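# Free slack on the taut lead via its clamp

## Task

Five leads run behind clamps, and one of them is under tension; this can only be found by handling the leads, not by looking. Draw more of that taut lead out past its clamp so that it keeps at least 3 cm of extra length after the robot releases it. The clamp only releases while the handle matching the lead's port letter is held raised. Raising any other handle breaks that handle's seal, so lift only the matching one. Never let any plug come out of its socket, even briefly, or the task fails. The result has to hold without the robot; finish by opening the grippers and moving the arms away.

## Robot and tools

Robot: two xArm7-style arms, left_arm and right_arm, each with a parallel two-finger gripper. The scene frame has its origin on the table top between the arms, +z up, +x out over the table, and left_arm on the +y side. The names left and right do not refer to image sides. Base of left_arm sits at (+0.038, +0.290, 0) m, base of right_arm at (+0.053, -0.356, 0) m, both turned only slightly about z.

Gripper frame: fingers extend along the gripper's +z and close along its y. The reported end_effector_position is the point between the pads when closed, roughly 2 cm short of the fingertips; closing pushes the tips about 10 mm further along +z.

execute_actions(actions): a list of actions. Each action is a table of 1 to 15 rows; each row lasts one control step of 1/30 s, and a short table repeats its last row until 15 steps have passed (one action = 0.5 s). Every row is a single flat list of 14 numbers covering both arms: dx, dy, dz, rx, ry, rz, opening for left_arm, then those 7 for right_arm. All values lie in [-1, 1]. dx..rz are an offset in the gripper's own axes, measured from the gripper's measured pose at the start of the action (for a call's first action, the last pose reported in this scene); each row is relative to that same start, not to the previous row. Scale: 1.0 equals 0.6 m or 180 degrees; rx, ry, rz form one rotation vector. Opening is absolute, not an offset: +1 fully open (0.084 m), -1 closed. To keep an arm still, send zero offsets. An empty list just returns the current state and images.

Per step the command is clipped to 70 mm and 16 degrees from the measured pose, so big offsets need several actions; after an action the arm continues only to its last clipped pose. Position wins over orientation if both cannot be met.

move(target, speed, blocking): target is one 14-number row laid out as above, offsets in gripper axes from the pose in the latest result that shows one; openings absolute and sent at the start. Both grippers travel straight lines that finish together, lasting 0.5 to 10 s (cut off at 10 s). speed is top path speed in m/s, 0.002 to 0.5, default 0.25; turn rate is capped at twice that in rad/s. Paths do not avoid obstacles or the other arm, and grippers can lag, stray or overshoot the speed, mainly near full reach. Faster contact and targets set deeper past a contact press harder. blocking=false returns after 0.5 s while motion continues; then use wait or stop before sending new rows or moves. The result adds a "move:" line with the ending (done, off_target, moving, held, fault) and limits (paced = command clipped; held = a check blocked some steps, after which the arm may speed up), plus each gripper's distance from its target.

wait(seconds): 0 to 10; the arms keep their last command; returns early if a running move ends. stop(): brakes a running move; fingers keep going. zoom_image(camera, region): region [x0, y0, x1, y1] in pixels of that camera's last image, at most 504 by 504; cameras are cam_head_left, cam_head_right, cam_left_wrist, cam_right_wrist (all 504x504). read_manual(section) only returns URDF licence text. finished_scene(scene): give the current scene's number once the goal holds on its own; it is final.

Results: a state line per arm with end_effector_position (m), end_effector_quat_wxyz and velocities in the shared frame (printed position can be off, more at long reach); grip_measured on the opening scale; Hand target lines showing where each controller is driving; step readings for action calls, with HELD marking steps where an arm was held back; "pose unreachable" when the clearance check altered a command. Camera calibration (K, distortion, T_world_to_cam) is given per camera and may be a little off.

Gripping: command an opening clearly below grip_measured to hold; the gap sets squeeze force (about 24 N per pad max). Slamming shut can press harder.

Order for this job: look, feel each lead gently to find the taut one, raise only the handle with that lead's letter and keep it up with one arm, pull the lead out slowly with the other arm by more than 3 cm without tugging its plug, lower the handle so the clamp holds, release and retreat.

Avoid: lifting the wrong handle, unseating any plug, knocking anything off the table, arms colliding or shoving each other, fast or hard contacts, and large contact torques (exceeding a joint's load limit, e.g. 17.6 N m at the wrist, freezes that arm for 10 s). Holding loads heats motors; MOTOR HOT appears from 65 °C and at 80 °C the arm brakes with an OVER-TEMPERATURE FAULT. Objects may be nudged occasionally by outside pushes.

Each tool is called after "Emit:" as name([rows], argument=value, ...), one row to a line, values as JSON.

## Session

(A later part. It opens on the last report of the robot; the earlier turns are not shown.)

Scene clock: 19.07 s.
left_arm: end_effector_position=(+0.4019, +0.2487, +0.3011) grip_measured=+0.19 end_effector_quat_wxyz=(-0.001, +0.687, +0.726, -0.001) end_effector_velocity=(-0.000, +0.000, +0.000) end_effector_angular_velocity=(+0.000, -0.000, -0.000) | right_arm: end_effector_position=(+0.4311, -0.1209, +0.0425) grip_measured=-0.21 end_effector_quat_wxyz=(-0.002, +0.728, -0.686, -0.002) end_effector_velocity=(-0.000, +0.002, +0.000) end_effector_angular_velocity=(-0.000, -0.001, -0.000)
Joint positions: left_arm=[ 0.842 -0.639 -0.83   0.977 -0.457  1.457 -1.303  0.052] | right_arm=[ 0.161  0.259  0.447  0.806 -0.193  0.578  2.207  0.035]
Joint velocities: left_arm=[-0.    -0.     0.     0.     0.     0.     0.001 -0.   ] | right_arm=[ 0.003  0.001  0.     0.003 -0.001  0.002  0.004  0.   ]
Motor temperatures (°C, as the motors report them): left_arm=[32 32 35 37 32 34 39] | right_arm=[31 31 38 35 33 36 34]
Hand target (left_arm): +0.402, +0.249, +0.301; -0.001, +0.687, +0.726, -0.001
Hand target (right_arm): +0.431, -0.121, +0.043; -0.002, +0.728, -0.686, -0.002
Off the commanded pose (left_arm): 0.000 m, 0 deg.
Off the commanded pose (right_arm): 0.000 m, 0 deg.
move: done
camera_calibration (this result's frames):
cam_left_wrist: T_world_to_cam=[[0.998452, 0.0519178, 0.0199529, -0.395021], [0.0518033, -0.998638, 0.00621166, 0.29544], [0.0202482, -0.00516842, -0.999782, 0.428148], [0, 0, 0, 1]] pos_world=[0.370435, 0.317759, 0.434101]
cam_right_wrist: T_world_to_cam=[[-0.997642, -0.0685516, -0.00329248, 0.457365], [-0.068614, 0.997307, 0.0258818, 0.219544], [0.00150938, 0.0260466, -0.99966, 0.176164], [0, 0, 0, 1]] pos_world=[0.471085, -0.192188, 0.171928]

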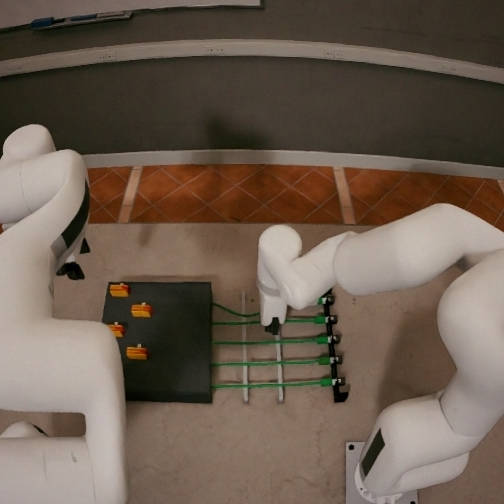

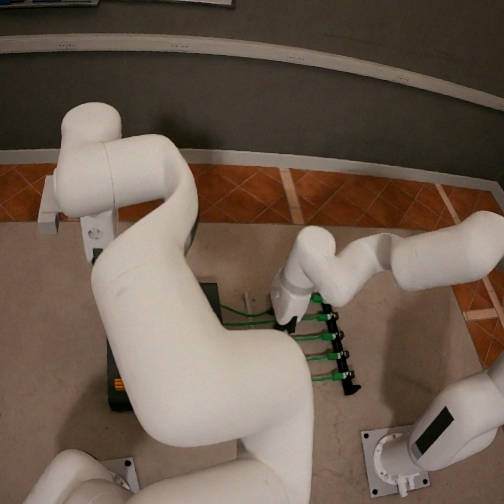

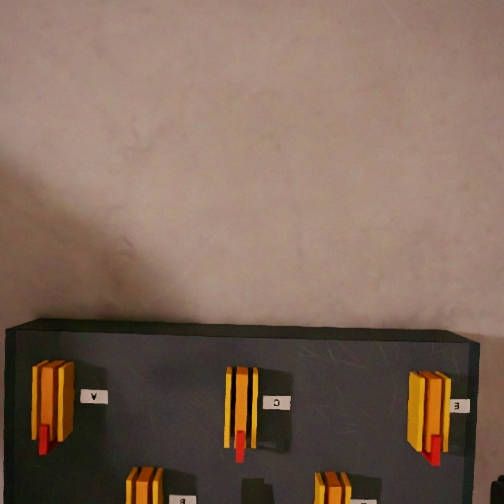

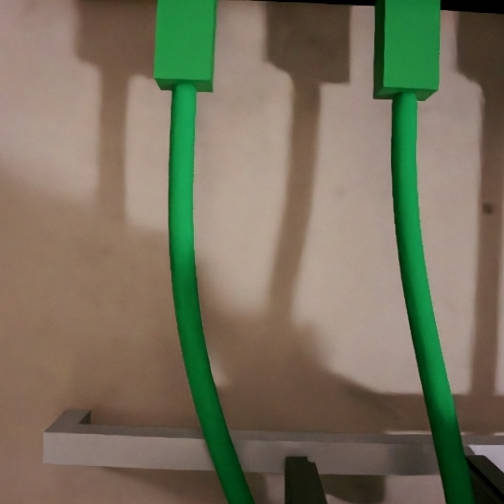

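Emit:
move(target=[0,0,0,0,0,0,0.2,0,0,-0.08,0,0,0,-0.2])

Emit:
move(target=[0,0,0,0,0,0,0.2,-0.025,0.088,0,0,0,0,-0.55])

Emit:
move(target=[0,0,0,0,0,0,0.2,0,0,0.084,0,0,0,-0.55], speed=0.08)

Emit:
move(target=[0,0,0,0,0,0,0.2,0,0,0,0,0,0,-0.92])

Emit:
move(target=[0,0,0,0,0,0,0.2,0.018,0,-0.004,0,0,0,-0.92], speed=0.012)

Emit:
move(target=[0,0,0,0,0,0,0.2,-0.003,0,0,0,0,0,-0.4])

Scene clock: 20.60 s.
left_arm: end_effector_position=(+0.4019, +0.2487, +0.3011) grip_measured=+0.19 end_effector_quat_wxyz=(-0.001, +0.687, +0.726, -0.001) end_effector_velocity=(+0.000, -0.000, -0.000) end_effector_angular_velocity=(-0.001, -0.000, +0.001) | right_arm: end_effector_position=(+0.4313, -0.1213, +0.0900) grip_measured=-0.22 end_effector_quat_wxyz=(-0.002, +0.727, -0.686, -0.002) end_effector_velocity=(-0.000, -0.000, +0.003) end_effector_angular_velocity=(+0.000, +0.001, +0.000)
Joint positions: left_arm=[ 0.842 -0.639 -0.83   0.977 -0.457  1.457 -1.303  0.052] | right_arm=[ 0.137  0.137  0.48   0.828 -0.09   0.707  2.132  0.035]
Joint velocities: left_arm=[ 0.     0.001  0.     0.    -0.001 -0.    -0.001  0.   ] | right_arm=[-0.002 -0.007  0.002  0.002  0.006  0.008 -0.005  0.   ]
Motor temperatures (°C, as the motors report them): left_arm=[32 32 35 37 32 34 39] | right_arm=[31 31 38 35 33 36 34]
Hand target (left_arm): +0.402, +0.249, +0.301; -0.001, +0.687, +0.726, -0.001
Hand target (right_arm): +0.431, -0.121, +0.090; -0.002, +0.727, -0.686, -0.002
Off the commanded pose (left_arm): 0.000 m, 0 deg.
Off the commanded pose (right_arm): 0.001 m, 0 deg.
move: done
camera_calibration (this result's frames):
cam_left_wrist: T_world_to_cam=[[0.998452, 0.0519178, 0.0199529, -0.395021], [0.0518033, -0.998638, 0.00621161, 0.29544], [0.0202482, -0.00516837, -0.999782, 0.428148], [0, 0, 0, 1]] pos_world=[0.370435, 0.317759, 0.434101]
cam_right_wrist: T_world_to_cam=[[-0.997654, -0.068381, -0.00319814, 0.457663], [-0.0684396, 0.997344, 0.0249084, 0.218772], [0.00148639, 0.0250688, -0.999685, 0.223518], [0, 0, 0, 1]] pos_world=[0.47123, -0.192499, 0.219462]

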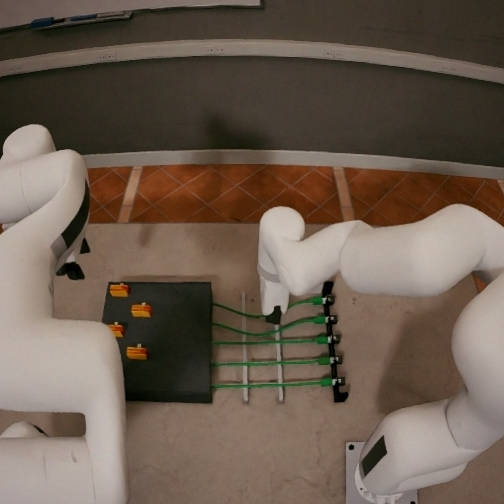

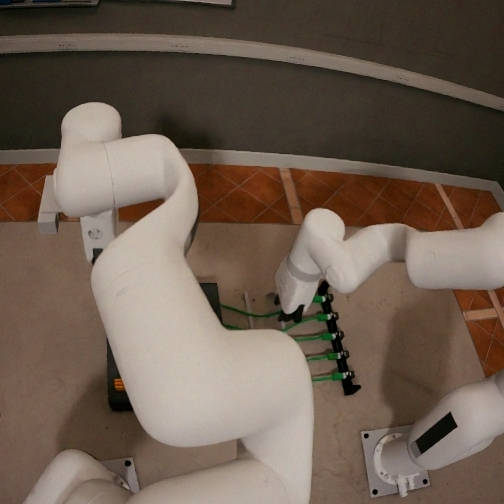

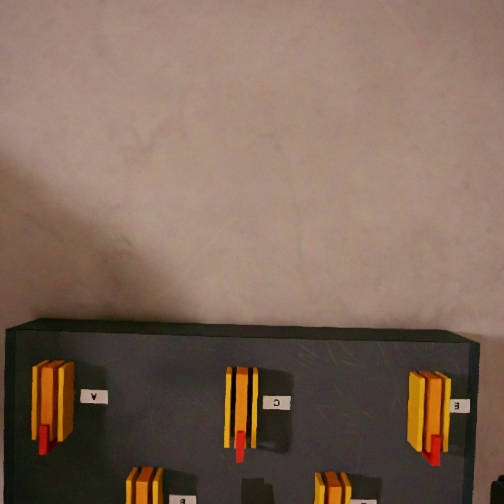

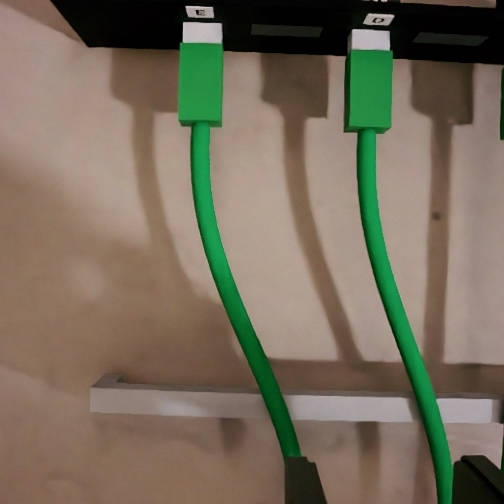

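Scene clock: 21.63 s.
left_arm: end_effector_position=(+0.4019, +0.2487, +0.3011) grip_measured=+0.19 end_effector_quat_wxyz=(-0.001, +0.687, +0.726, -0.001) end_effector_velocity=(-0.000, +0.000, +0.000) end_effector_angular_velocity=(-0.000, +0.000, -0.000) | right_arm: end_effector_position=(+0.3781, -0.1094, +0.0901) grip_measured=-0.57 end_effector_quat_wxyz=(-0.002, +0.727, -0.686, -0.002) end_effector_velocity=(-0.003, +0.001, +0.000) end_effector_angular_velocity=(+0.002, +0.000, +0.002)
Joint positions: left_arm=[ 0.842 -0.639 -0.83   0.977 -0.457  1.457 -1.303  0.052] | right_arm=[ 0.176  0.015  0.533  0.692 -0.006  0.676  2.164  0.019]
Joint velocities: left_arm=[-0.  0.  0.  0.  0.  0.  0. -0.] | right_arm=[ 0.002 -0.007  0.003 -0.006  0.008 -0.001 -0.003 -0.   ]
Motor temperatures (°C, as the motors report them): left_arm=[32 32 35 38 32 34 39] | right_arm=[31 31 38 35 33 36 34]
Hand target (left_arm): +0.402, +0.249, +0.301; -0.001, +0.687, +0.726, -0.001
Hand target (right_arm): +0.378, -0.109, +0.090; -0.002, +0.727, -0.686, -0.002
Off the commanded pose (left_arm): 0.000 m, 0 deg.
Off the commanded pose (right_arm): 0.000 m, 0 deg.
move: done
camera_calibration (this result's frames):
cam_left_wrist: T_world_to_cam=[[0.998452, 0.0519177, 0.0199528, -0.395021], [0.0518033, -0.998638, 0.00621172, 0.29544], [0.0202481, -0.00516848, -0.999782, 0.428148], [0, 0, 0, 1]] pos_world=[0.370435, 0.317759, 0.434101]
cam_right_wrist: T_world_to_cam=[[-0.997673, -0.0681167, -0.00305757, 0.405409], [-0.0681713, 0.997372, 0.0245218, 0.203206], [0.00137919, 0.0246732, -0.999695, 0.223379], [0, 0, 0, 1]] pos_world=[0.418011, -0.180569, 0.219567]

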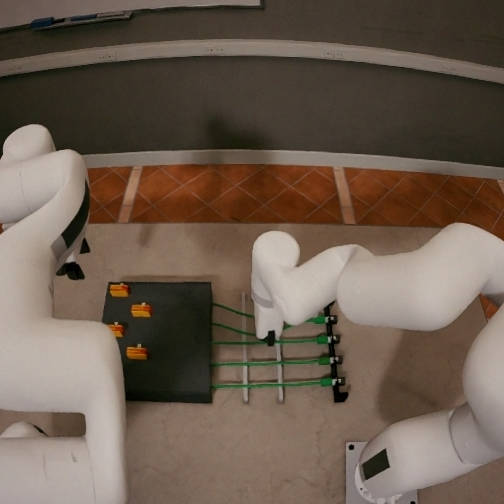

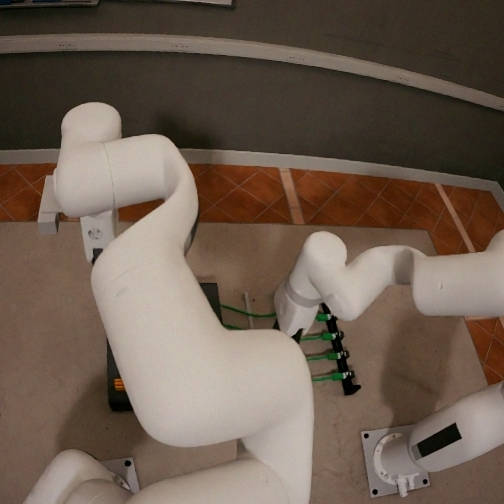

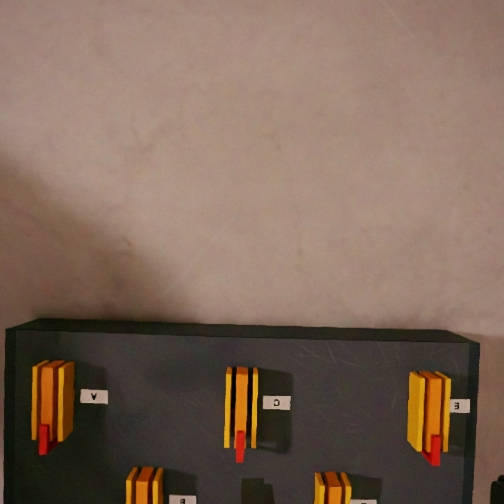

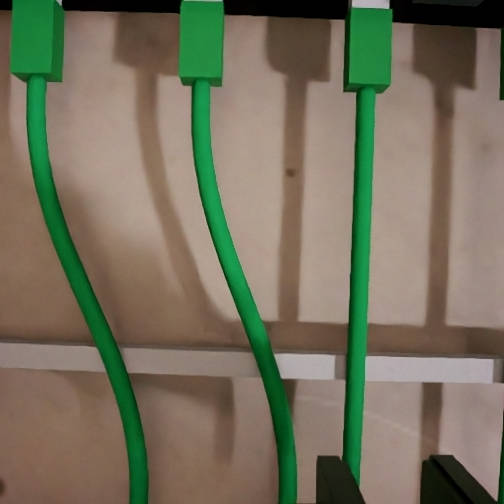

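Scene clock: 22.80 s.
left_arm: end_effector_position=(+0.4019, +0.2487, +0.3011) grip_measured=+0.19 end_effector_quat_wxyz=(-0.001, +0.687, +0.726, -0.001) end_effector_velocity=(+0.000, +0.000, +0.000) end_effector_angular_velocity=(+0.000, -0.001, +0.001) | right_arm: end_effector_position=(+0.3778, -0.1089, +0.0402) grip_measured=-0.57 end_effector_quat_wxyz=(-0.002, +0.728, -0.686, -0.002) end_effector_velocity=(+0.000, +0.001, -0.002) end_effector_angular_velocity=(-0.002, -0.002, +0.000)
Joint positions: left_arm=[ 0.842 -0.639 -0.83   0.977 -0.457  1.457 -1.303  0.052] | right_arm=[ 0.188  0.164  0.508  0.667 -0.148  0.525  2.268  0.019]
Joint velocities: left_arm=[-0.    -0.     0.001 -0.     0.    -0.001 -0.     0.   ] | right_arm=[ 0.005  0.009 -0.004  0.002 -0.015 -0.006  0.014 -0.   ]
Motor temperatures (°C, as the motors report them): left_arm=[32 32 35 38 32 34 39] | right_arm=[31 31 38 35 33 36 34]
Hand target (left_arm): +0.402, +0.249, +0.301; -0.001, +0.687, +0.726, -0.001
Hand target (right_arm): +0.378, -0.109, +0.040; -0.002, +0.727, -0.686, -0.002
Off the commanded pose (left_arm): 0.000 m, 0 deg.
Off the commanded pose (right_arm): 0.001 m, 0 deg.
move: done
camera_calibration (this result's frames):
cam_left_wrist: T_world_to_cam=[[0.998452, 0.0519177, 0.0199527, -0.395021], [0.0518033, -0.998638, 0.00621188, 0.29544], [0.020248, -0.00516865, -0.999782, 0.428148], [0, 0, 0, 1]] pos_world=[0.370435, 0.317759, 0.434101]
cam_right_wrist: T_world_to_cam=[[-0.997645, -0.0685295, -0.00291584, 0.404923], [-0.0685823, 0.997305, 0.0260484, 0.203958], [0.0011229, 0.026187, -0.999656, 0.173771], [0, 0, 0, 1]] pos_world=[0.417762, -0.18021, 0.16958]

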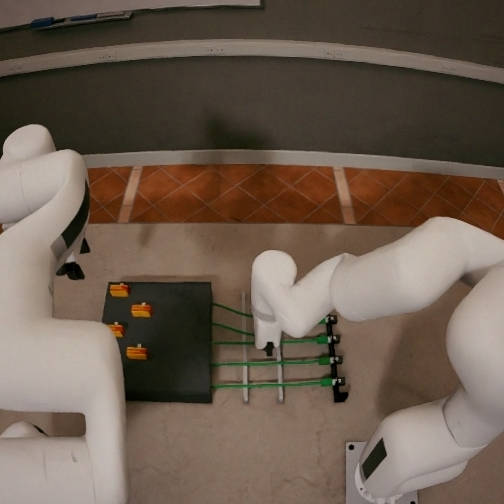

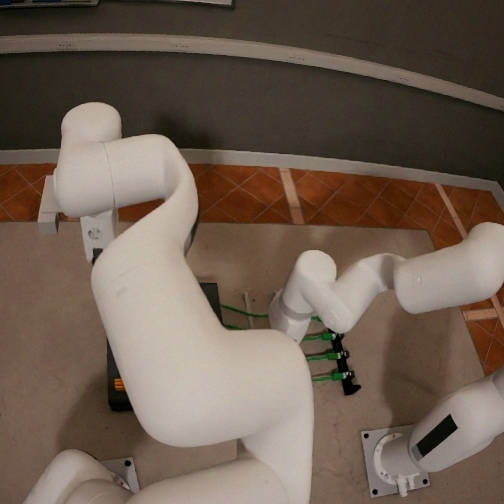

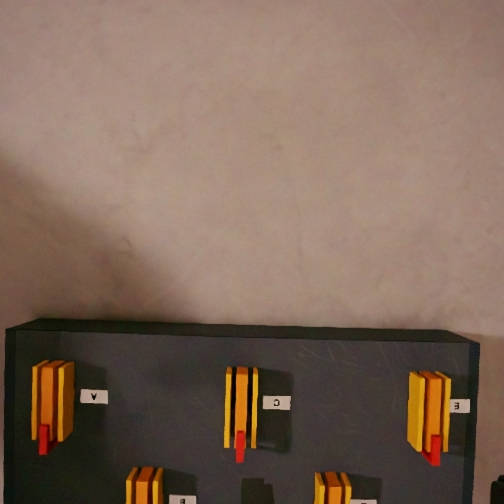

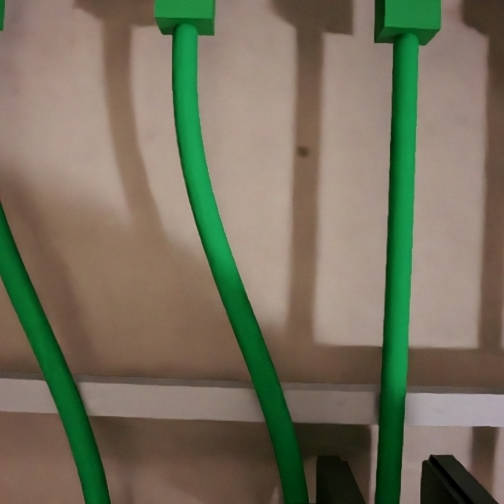

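Scene clock: 23.30 s.
left_arm: end_effector_position=(+0.4019, +0.2487, +0.3011) grip_measured=+0.19 end_effector_quat_wxyz=(-0.001, +0.687, +0.726, -0.001) end_effector_velocity=(+0.000, +0.000, -0.000) end_effector_angular_velocity=(-0.001, +0.000, +0.001) | right_arm: end_effector_position=(+0.3778, -0.1089, +0.0402) grip_measured=-0.88 end_effector_quat_wxyz=(-0.002, +0.728, -0.686, -0.002) end_effector_velocity=(-0.000, -0.000, -0.000) end_effector_angular_velocity=(-0.000, +0.001, -0.000)
Joint positions: left_arm=[ 0.842 -0.639 -0.83   0.977 -0.457  1.457 -1.303  0.052] | right_arm=[ 0.188  0.164  0.507  0.667 -0.148  0.525  2.268  0.005]
Joint velocities: left_arm=[ 0.     0.     0.     0.    -0.     0.    -0.001 -0.   ] | right_arm=[-0.001  0.001  0.001 -0.     0.     0.    -0.001 -0.   ]
Motor temperatures (°C, as the motors report them): left_arm=[32 32 35 38 32 34 39] | right_arm=[31 31 38 35 33 36 34]
Hand target (left_arm): +0.402, +0.249, +0.301; -0.001, +0.687, +0.726, -0.001
Hand target (right_arm): +0.378, -0.109, +0.040; -0.002, +0.728, -0.686, -0.002
Off the commanded pose (left_arm): 0.000 m, 0 deg.
Off the commanded pose (right_arm): 0.000 m, 0 deg.
move: done
camera_calibration (this result's frames):
cam_left_wrist: T_world_to_cam=[[0.998452, 0.051918, 0.0199526, -0.395021], [0.0518036, -0.998638, 0.00621176, 0.29544], [0.020248, -0.00516853, -0.999782, 0.428148], [0, 0, 0, 1]] pos_world=[0.370435, 0.317759, 0.434101]
cam_right_wrist: T_world_to_cam=[[-0.997648, -0.0684832, -0.00288764, 0.404925], [-0.0685352, 0.99731, 0.0260062, 0.20397], [0.00109889, 0.026143, -0.999658, 0.173763], [0, 0, 0, 1]] pos_world=[0.417761, -0.180234, 0.169568]

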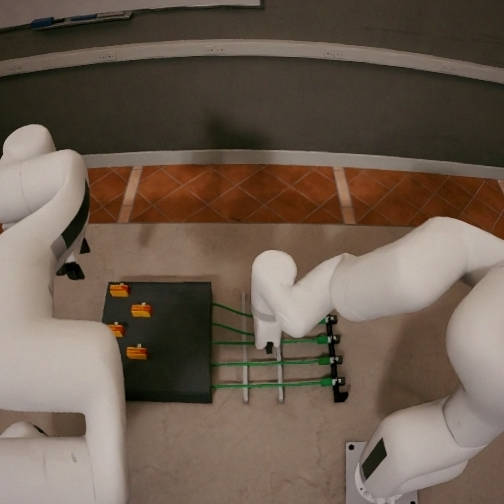

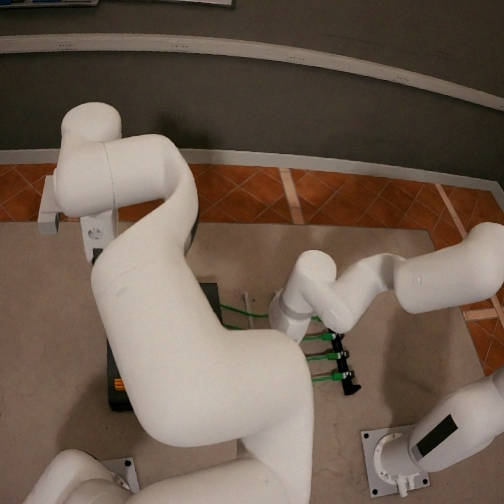

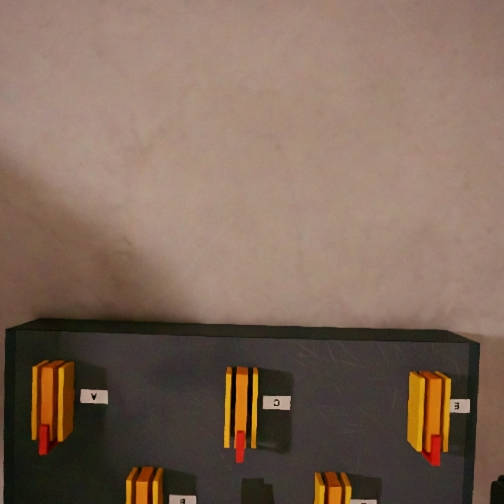

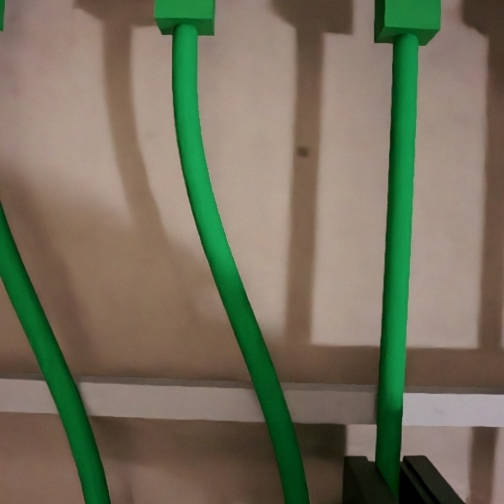

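Scene clock: 24.47 s.
left_arm: end_effector_position=(+0.4019, +0.2487, +0.3011) grip_measured=+0.19 end_effector_quat_wxyz=(-0.001, +0.687, +0.726, -0.001) end_effector_velocity=(+0.000, +0.000, +0.000) end_effector_angular_velocity=(-0.000, -0.000, -0.000) | right_arm: end_effector_position=(+0.3788, -0.1158, +0.0436) grip_measured=-0.88 end_effector_quat_wxyz=(-0.006, +0.729, -0.684, -0.002) end_effector_velocity=(-0.001, -0.003, -0.000) end_effector_angular_velocity=(+0.005, -0.004, +0.004)
Joint positions: left_arm=[ 0.842 -0.639 -0.83   0.977 -0.457  1.457 -1.303  0.052] | right_arm=[ 0.168  0.139  0.514  0.648 -0.125  0.519  2.23   0.005]
Joint velocities: left_arm=[-0.  0.  0. -0.  0. -0.  0. -0.] | right_arm=[-0.016 -0.007  0.01  -0.013  0.005 -0.012 -0.013  0.   ]
Motor temperatures (°C, as the motors report them): left_arm=[32 32 35 38 32 34 39] | right_arm=[31 31 38 35 33 36 34]
Hand target (left_arm): +0.402, +0.249, +0.301; -0.001, +0.687, +0.726, -0.001
Hand target (right_arm): +0.378, -0.120, +0.042; -0.002, +0.728, -0.686, -0.002
Off the commanded pose (left_arm): 0.000 m, 0 deg.
Off the commanded pose (right_arm): 0.004 m, 1 deg.
move: off_target (right_arm)
camera_calibration (this result's frames):
cam_left_wrist: T_world_to_cam=[[0.998452, 0.0519182, 0.0199526, -0.395021], [0.0518037, -0.998638, 0.00621174, 0.29544], [0.020248, -0.0051685, -0.999782, 0.428148], [0, 0, 0, 1]] pos_world=[0.370435, 0.317759, 0.434101]
cam_right_wrist: T_world_to_cam=[[-0.997229, -0.073863, -0.00883102, 0.40499], [-0.0741024, 0.996774, 0.0308414, 0.212628], [0.00652449, 0.0314104, -0.999485, 0.175952], [0, 0, 0, 1]] pos_world=[0.418476, -0.187555, 0.17288]

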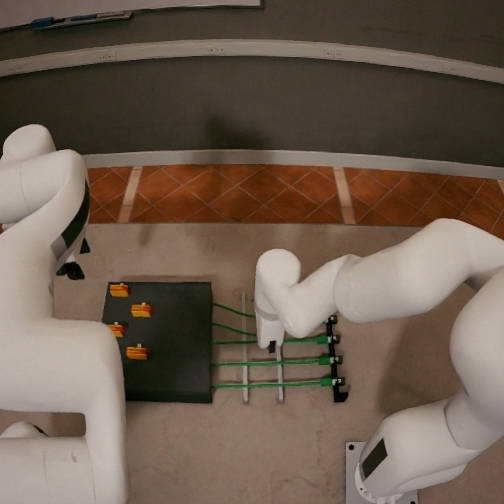

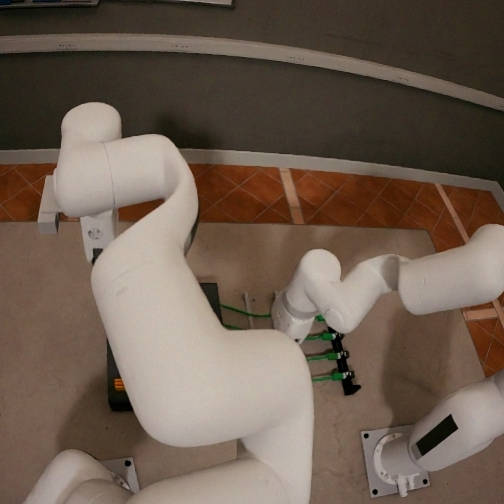

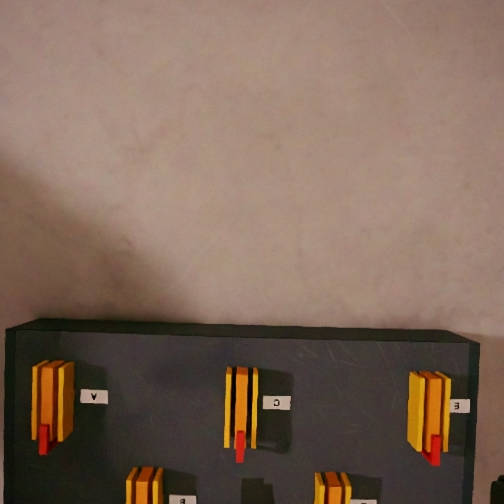

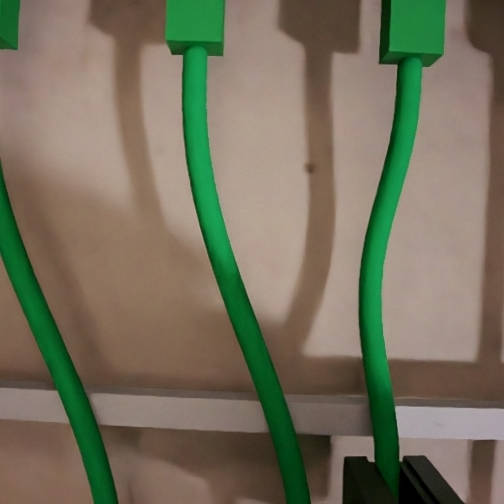

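Scene clock: 25.27 s.
left_arm: end_effector_position=(+0.4019, +0.2487, +0.3011) grip_measured=+0.19 end_effector_quat_wxyz=(-0.001, +0.687, +0.726, -0.001) end_effector_velocity=(-0.000, -0.000, -0.000) end_effector_angular_velocity=(-0.000, +0.001, -0.001) | right_arm: end_effector_position=(+0.3785, -0.1142, +0.0434) grip_measured=-0.42 end_effector_quat_wxyz=(-0.005, +0.729, -0.684, -0.002) end_effector_velocity=(+0.002, +0.002, +0.002) end_effector_angular_velocity=(+0.002, -0.005, -0.000)
Joint positions: left_arm=[ 0.842 -0.639 -0.83   0.977 -0.457  1.457 -1.303  0.052] | right_arm=[ 0.173  0.142  0.512  0.651 -0.127  0.521  2.235  0.026]
Joint velocities: left_arm=[-0.001  0.     0.    -0.     0.     0.     0.    -0.   ] | right_arm=[ 0.002 -0.001 -0.     0.004 -0.001 -0.001  0.002  0.   ]
Motor temperatures (°C, as the motors report them): left_arm=[32 32 35 38 32 34 39] | right_arm=[31 31 38 35 33 36 34]
Hand target (left_arm): +0.402, +0.249, +0.301; -0.001, +0.687, +0.726, -0.001
Hand target (right_arm): +0.379, -0.114, +0.044; -0.006, +0.729, -0.684, -0.002
Off the commanded pose (left_arm): 0.000 m, 0 deg.
Off the commanded pose (right_arm): 0.000 m, 0 deg.
move: done
camera_calibration (this result's frames):
cam_left_wrist: T_world_to_cam=[[0.998452, 0.0519184, 0.0199525, -0.395021], [0.0518039, -0.998638, 0.00621204, 0.29544], [0.0202479, -0.0051688, -0.999782, 0.428148], [0, 0, 0, 1]] pos_world=[0.370435, 0.317759, 0.434101]
cam_right_wrist: T_world_to_cam=[[-0.997248, -0.0737105, -0.00796293, 0.404729], [-0.073921, 0.996796, 0.0305417, 0.211021], [0.00568618, 0.0310463, -0.999502, 0.175934], [0, 0, 0, 1]] pos_world=[0.418214, -0.185974, 0.172624]

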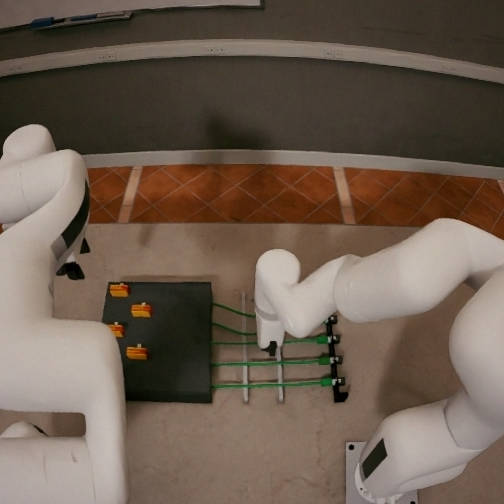

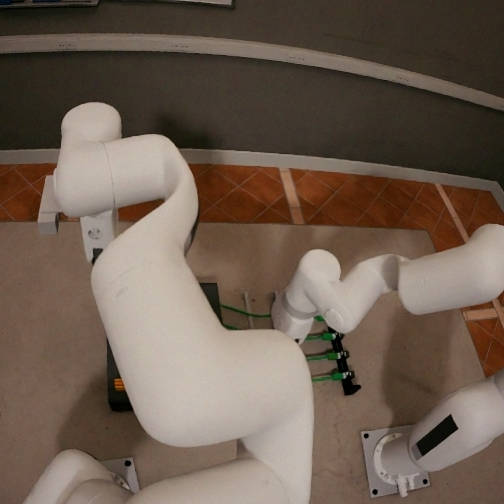

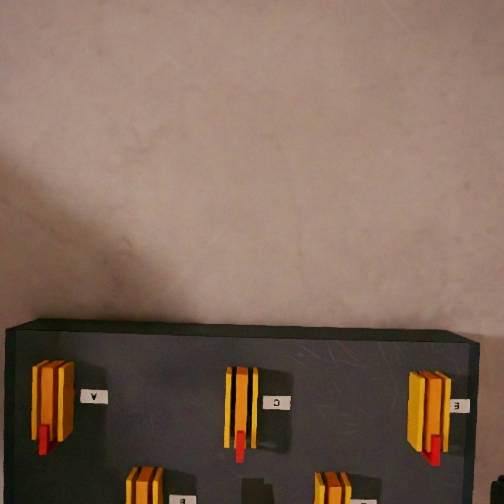

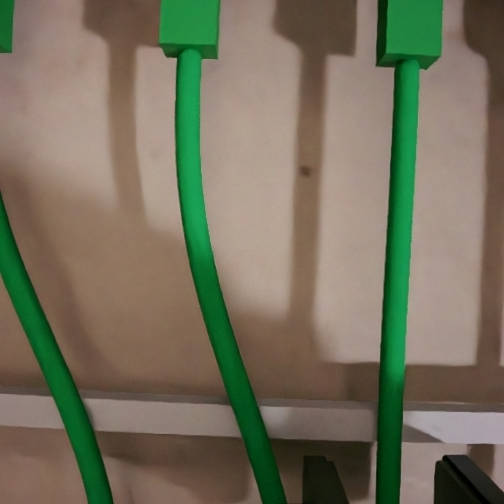

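Emit:
move(target=[-0.023,-0.054,0.2,0,0,0,-0.2,-0.012,0,0.005,0,0,0,-0.4])

Emit:
move(target=[0,0,0,0,0,0,-0.2,0,0,0,0,0,0,-0.92])

Emit:
move(target=[0,0,0,0,0,0,-0.2,0.028,0,-0.005,0,0,0,-0.92], speed=0.012)

Emit:
move(target=[0,0,0,0,0,0,-0.2,-0.005,0,0,0,0,0,-0.4])

Scene clock: 27.13 s.
left_arm: end_effector_position=(+0.3699, +0.2331, +0.1815) grip_measured=-0.22 end_effector_quat_wxyz=(-0.001, +0.687, +0.726, -0.000) end_effector_velocity=(+0.000, -0.001, -0.003) end_effector_angular_velocity=(-0.001, +0.001, -0.001) | right_arm: end_effector_position=(+0.3780, -0.1070, +0.0405) grip_measured=-0.42 end_effector_quat_wxyz=(-0.005, +0.729, -0.684, -0.002) end_effector_velocity=(-0.000, +0.000, -0.000) end_effector_angular_velocity=(+0.000, +0.000, +0.001)
Joint positions: left_arm=[ 0.757 -0.725 -0.953  0.624 -0.623  1.179 -1.267  0.035] | right_arm=[ 0.188  0.164  0.51   0.665 -0.148  0.517  2.265  0.026]
Joint velocities: left_arm=[ 0.001  0.004 -0.007 -0.003 -0.003 -0.007 -0.001  0.   ] | right_arm=[-0.     0.001  0.001  0.    -0.    -0.     0.001 -0.   ]
Motor temperatures (°C, as the motors report them): left_arm=[32 32 35 38 32 34 39] | right_arm=[31 31 38 35 33 36 34]
Hand target (left_arm): +0.370, +0.233, +0.181; -0.001, +0.687, +0.726, -0.001
Hand target (right_arm): +0.378, -0.107, +0.040; -0.005, +0.729, -0.684, -0.002
Off the commanded pose (left_arm): 0.000 m, 0 deg.
Off the commanded pose (right_arm): 0.000 m, 0 deg.
move: done
camera_calibration (this result's frames):
cam_left_wrist: T_world_to_cam=[[0.998474, 0.0515154, 0.0199199, -0.359815], [0.0514044, -0.99866, 0.00604835, 0.282421], [0.0202048, -0.00501515, -0.999783, 0.309124], [0, 0, 0, 1]] pos_world=[0.338502, 0.302129, 0.314517]
cam_right_wrist: T_world_to_cam=[[-0.997251, -0.0736758, -0.00792421, 0.404805], [-0.073886, 0.996794, 0.0306928, 0.203855], [0.00563749, 0.0311939, -0.999497, 0.172837], [0, 0, 0, 1]] pos_world=[0.41778, -0.178768, 0.169701]

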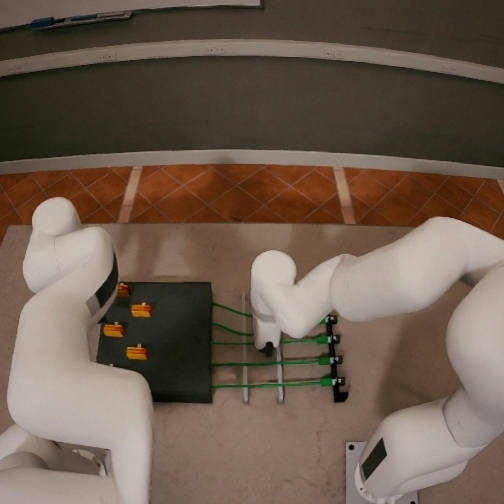

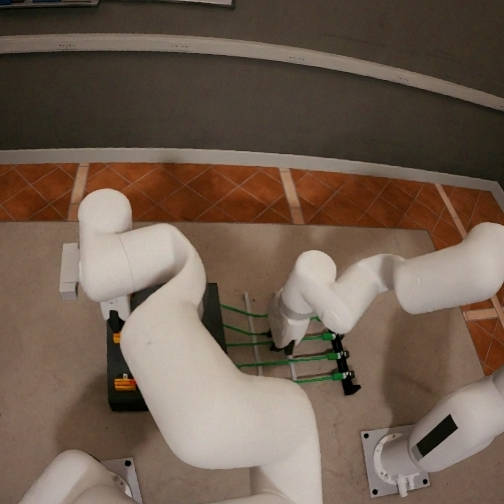

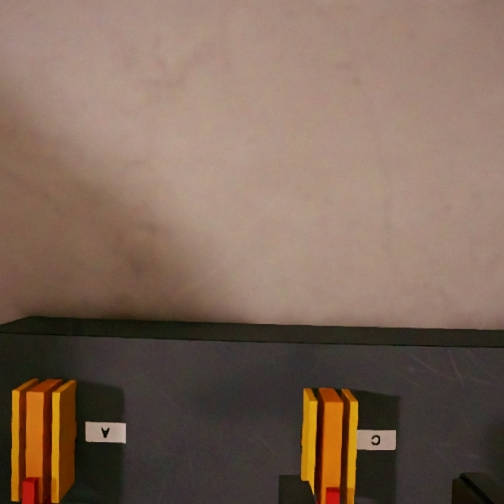

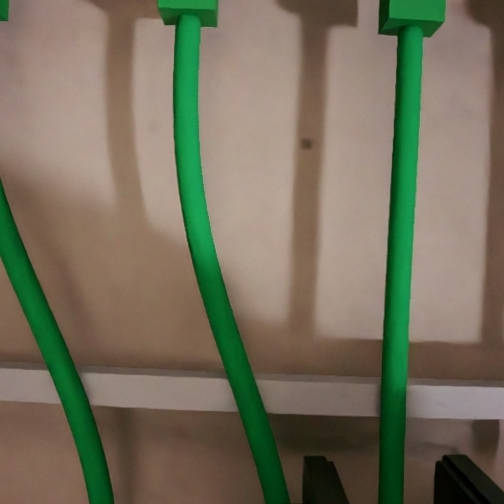

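Scene clock: 27.63 s.
left_arm: end_effector_position=(+0.3699, +0.2331, +0.1815) grip_measured=-0.22 end_effector_quat_wxyz=(-0.001, +0.687, +0.726, -0.000) end_effector_velocity=(+0.000, +0.000, -0.000) end_effector_angular_velocity=(+0.000, -0.000, +0.001) | right_arm: end_effector_position=(+0.3781, -0.1070, +0.0405) grip_measured=-0.88 end_effector_quat_wxyz=(-0.006, +0.729, -0.684, -0.002) end_effector_velocity=(-0.000, +0.001, +0.000) end_effector_angular_velocity=(+0.000, -0.001, +0.002)
Joint positions: left_arm=[ 0.757 -0.725 -0.953  0.624 -0.623  1.179 -1.267  0.035] | right_arm=[ 0.188  0.164  0.51   0.665 -0.148  0.517  2.266  0.005]
Joint velocities: left_arm=[ 0.001 -0.    -0.     0.    -0.    -0.    -0.     0.   ] | right_arm=[ 0.001 -0.001  0.002 -0.    -0.     0.     0.    -0.   ]
Motor temperatures (°C, as the motors report them): left_arm=[32 32 35 38 32 34 39] | right_arm=[31 31 38 35 33 36 34]
Hand target (left_arm): +0.370, +0.233, +0.182; -0.001, +0.687, +0.726, -0.000
Hand target (right_arm): +0.378, -0.107, +0.040; -0.005, +0.729, -0.684, -0.002
Off the commanded pose (left_arm): 0.000 m, 0 deg.
Off the commanded pose (right_arm): 0.000 m, 0 deg.
move: done
camera_calibration (this result's frames):
cam_left_wrist: T_world_to_cam=[[0.998473, 0.0515149, 0.0199293, -0.359819], [0.0514039, -0.99866, 0.00604665, 0.282421], [0.020214, -0.00501298, -0.999783, 0.309118], [0, 0, 0, 1]] pos_world=[0.338504, 0.302128, 0.314514]
cam_right_wrist: T_world_to_cam=[[-0.997244, -0.0737491, -0.0080618, 0.404834], [-0.0739641, 0.996785, 0.0307929, 0.203815], [0.00576493, 0.0313044, -0.999493, 0.172836], [0, 0, 0, 1]] pos_world=[0.417797, -0.178714, 0.169736]

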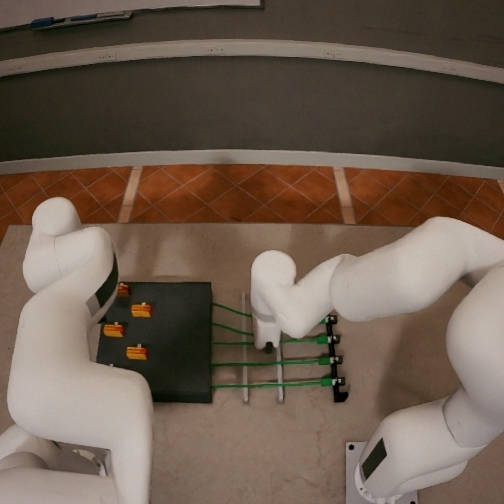

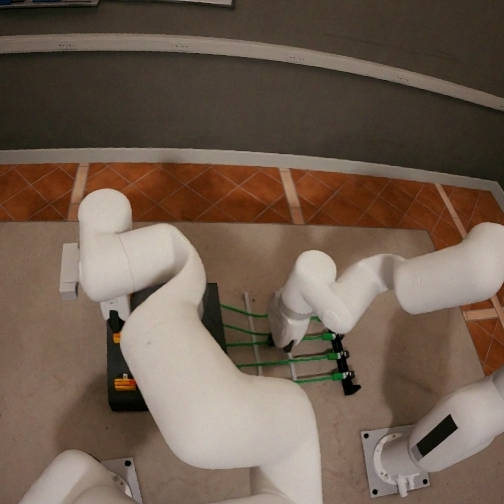

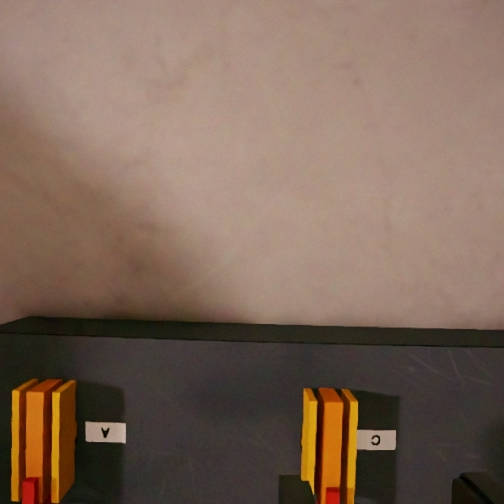

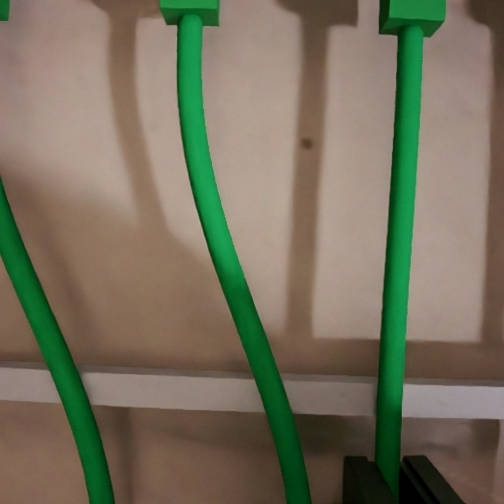

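Scene clock: 29.27 s.
left_arm: end_effector_position=(+0.3699, +0.2331, +0.1815) grip_measured=-0.22 end_effector_quat_wxyz=(-0.001, +0.687, +0.726, -0.000) end_effector_velocity=(-0.000, -0.000, -0.000) end_effector_angular_velocity=(-0.001, +0.001, +0.000) | right_arm: end_effector_position=(+0.3782, -0.1157, +0.0449) grip_measured=-0.88 end_effector_quat_wxyz=(-0.013, +0.734, -0.679, -0.002) end_effector_velocity=(-0.001, +0.000, +0.002) end_effector_angular_velocity=(+0.004, -0.004, +0.010)
Joint positions: left_arm=[ 0.757 -0.725 -0.953  0.624 -0.623  1.179 -1.267  0.035] | right_arm=[ 0.151  0.129  0.531  0.635 -0.115  0.503  2.207  0.005]
Joint velocities: left_arm=[ 0.     0.    -0.     0.    -0.001  0.001  0.    -0.   ] | right_arm=[-0.027 -0.008  0.029 -0.007  0.003 -0.004 -0.011 -0.   ]
Motor temperatures (°C, as the motors report them): left_arm=[32 32 35 38 32 34 39] | right_arm=[31 31 38 35 33 36 34]
Hand target (left_arm): +0.370, +0.233, +0.182; -0.001, +0.687, +0.726, -0.000
Hand target (right_arm): +0.379, -0.124, +0.043; -0.005, +0.729, -0.684, -0.002
Off the commanded pose (left_arm): 0.000 m, 0 deg.
Off the commanded pose (right_arm): 0.008 m, 1 deg.
move: off_target (right_arm)
camera_calibration (this result's frames):
cam_left_wrist: T_world_to_cam=[[0.998473, 0.0515147, 0.0199292, -0.359819], [0.0514036, -0.99866, 0.00604655, 0.282421], [0.020214, -0.00501289, -0.999783, 0.309118], [0, 0, 0, 1]] pos_world=[0.338504, 0.302128, 0.314514]
cam_right_wrist: T_world_to_cam=[[-0.995924, -0.0882173, -0.0187678, 0.402691], [-0.0889096, 0.995238, 0.0399674, 0.217472], [0.0151526, 0.0414732, -0.999025, 0.175099], [0, 0, 0, 1]] pos_world=[0.417732, -0.188174, 0.173794]

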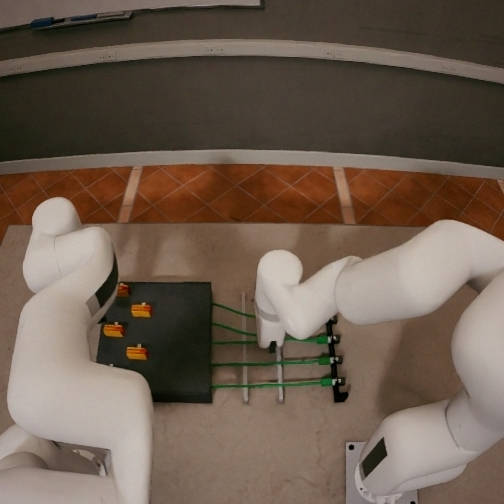

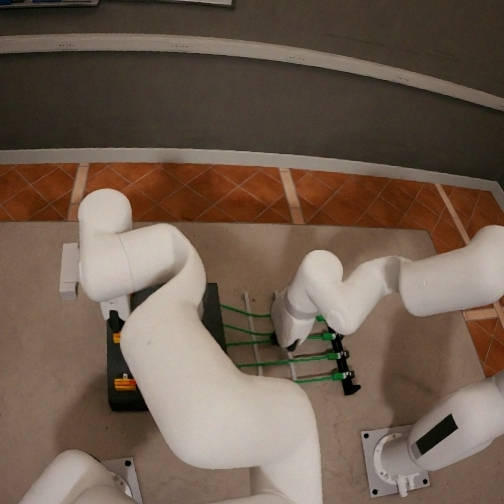

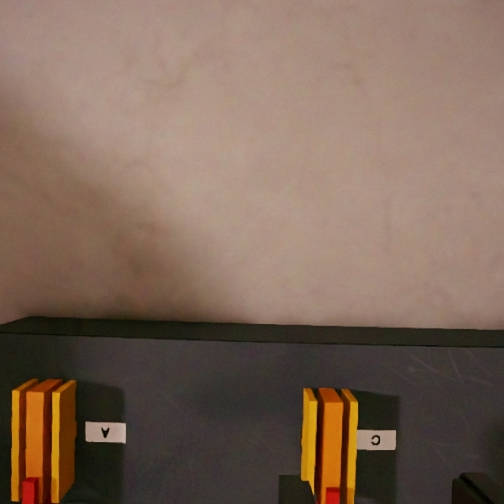

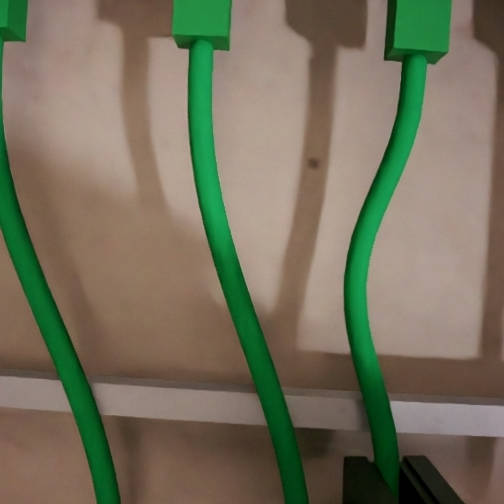

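Scene clock: 30.07 s.
left_arm: end_effector_position=(+0.3699, +0.2331, +0.1815) grip_measured=-0.22 end_effector_quat_wxyz=(-0.001, +0.687, +0.726, -0.000) end_effector_velocity=(-0.000, -0.000, -0.000) end_effector_angular_velocity=(-0.000, +0.000, -0.000) | right_arm: end_effector_position=(+0.3778, -0.1130, +0.0448) grip_measured=-0.42 end_effector_quat_wxyz=(-0.012, +0.734, -0.679, -0.002) end_effector_velocity=(+0.001, +0.002, +0.001) end_effector_angular_velocity=(+0.002, -0.003, +0.000)
Joint positions: left_arm=[ 0.757 -0.725 -0.953  0.624 -0.623  1.179 -1.267  0.035] | right_arm=[ 0.158  0.133  0.53   0.64  -0.119  0.505  2.217  0.026]
Joint velocities: left_arm=[-0.     0.001  0.     0.     0.    -0.     0.     0.   ] | right_arm=[ 0.003  0.001  0.001  0.004 -0.003 -0.001  0.005  0.   ]
Motor temperatures (°C, as the motors report them): left_arm=[32 32 35 38 32 34 39] | right_arm=[31 31 38 35 33 36 34]
Hand target (left_arm): +0.370, +0.233, +0.182; -0.001, +0.687, +0.726, -0.000
Hand target (right_arm): +0.378, -0.113, +0.045; -0.013, +0.734, -0.679, -0.002
Off the commanded pose (left_arm): 0.000 m, 0 deg.
Off the commanded pose (right_arm): 0.000 m, 0 deg.
move: done
camera_calibration (this result's frames):
cam_left_wrist: T_world_to_cam=[[0.998473, 0.0515147, 0.0199291, -0.359819], [0.0514036, -0.99866, 0.00604647, 0.282421], [0.0202139, -0.00501281, -0.999783, 0.309118], [0, 0, 0, 1]] pos_world=[0.338504, 0.302128, 0.314514]
cam_right_wrist: T_world_to_cam=[[-0.995956, -0.0879985, -0.0181311, 0.402552], [-0.0886617, 0.995268, 0.0397681, 0.214659], [0.0145458, 0.0412148, -0.999044, 0.175069], [0, 0, 0, 1]] pos_world=[0.417409, -0.185435, 0.173664]

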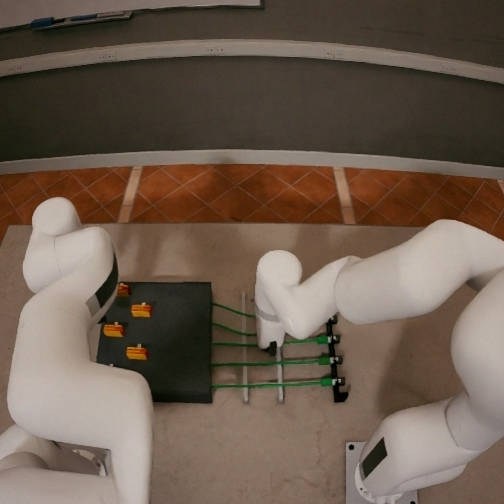

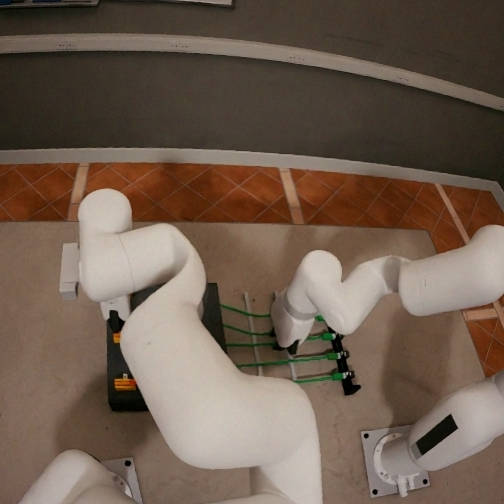

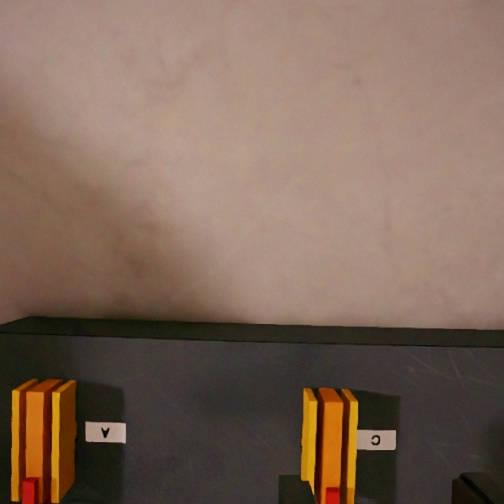

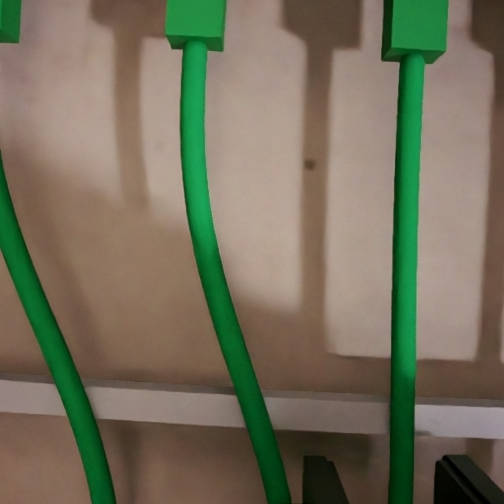

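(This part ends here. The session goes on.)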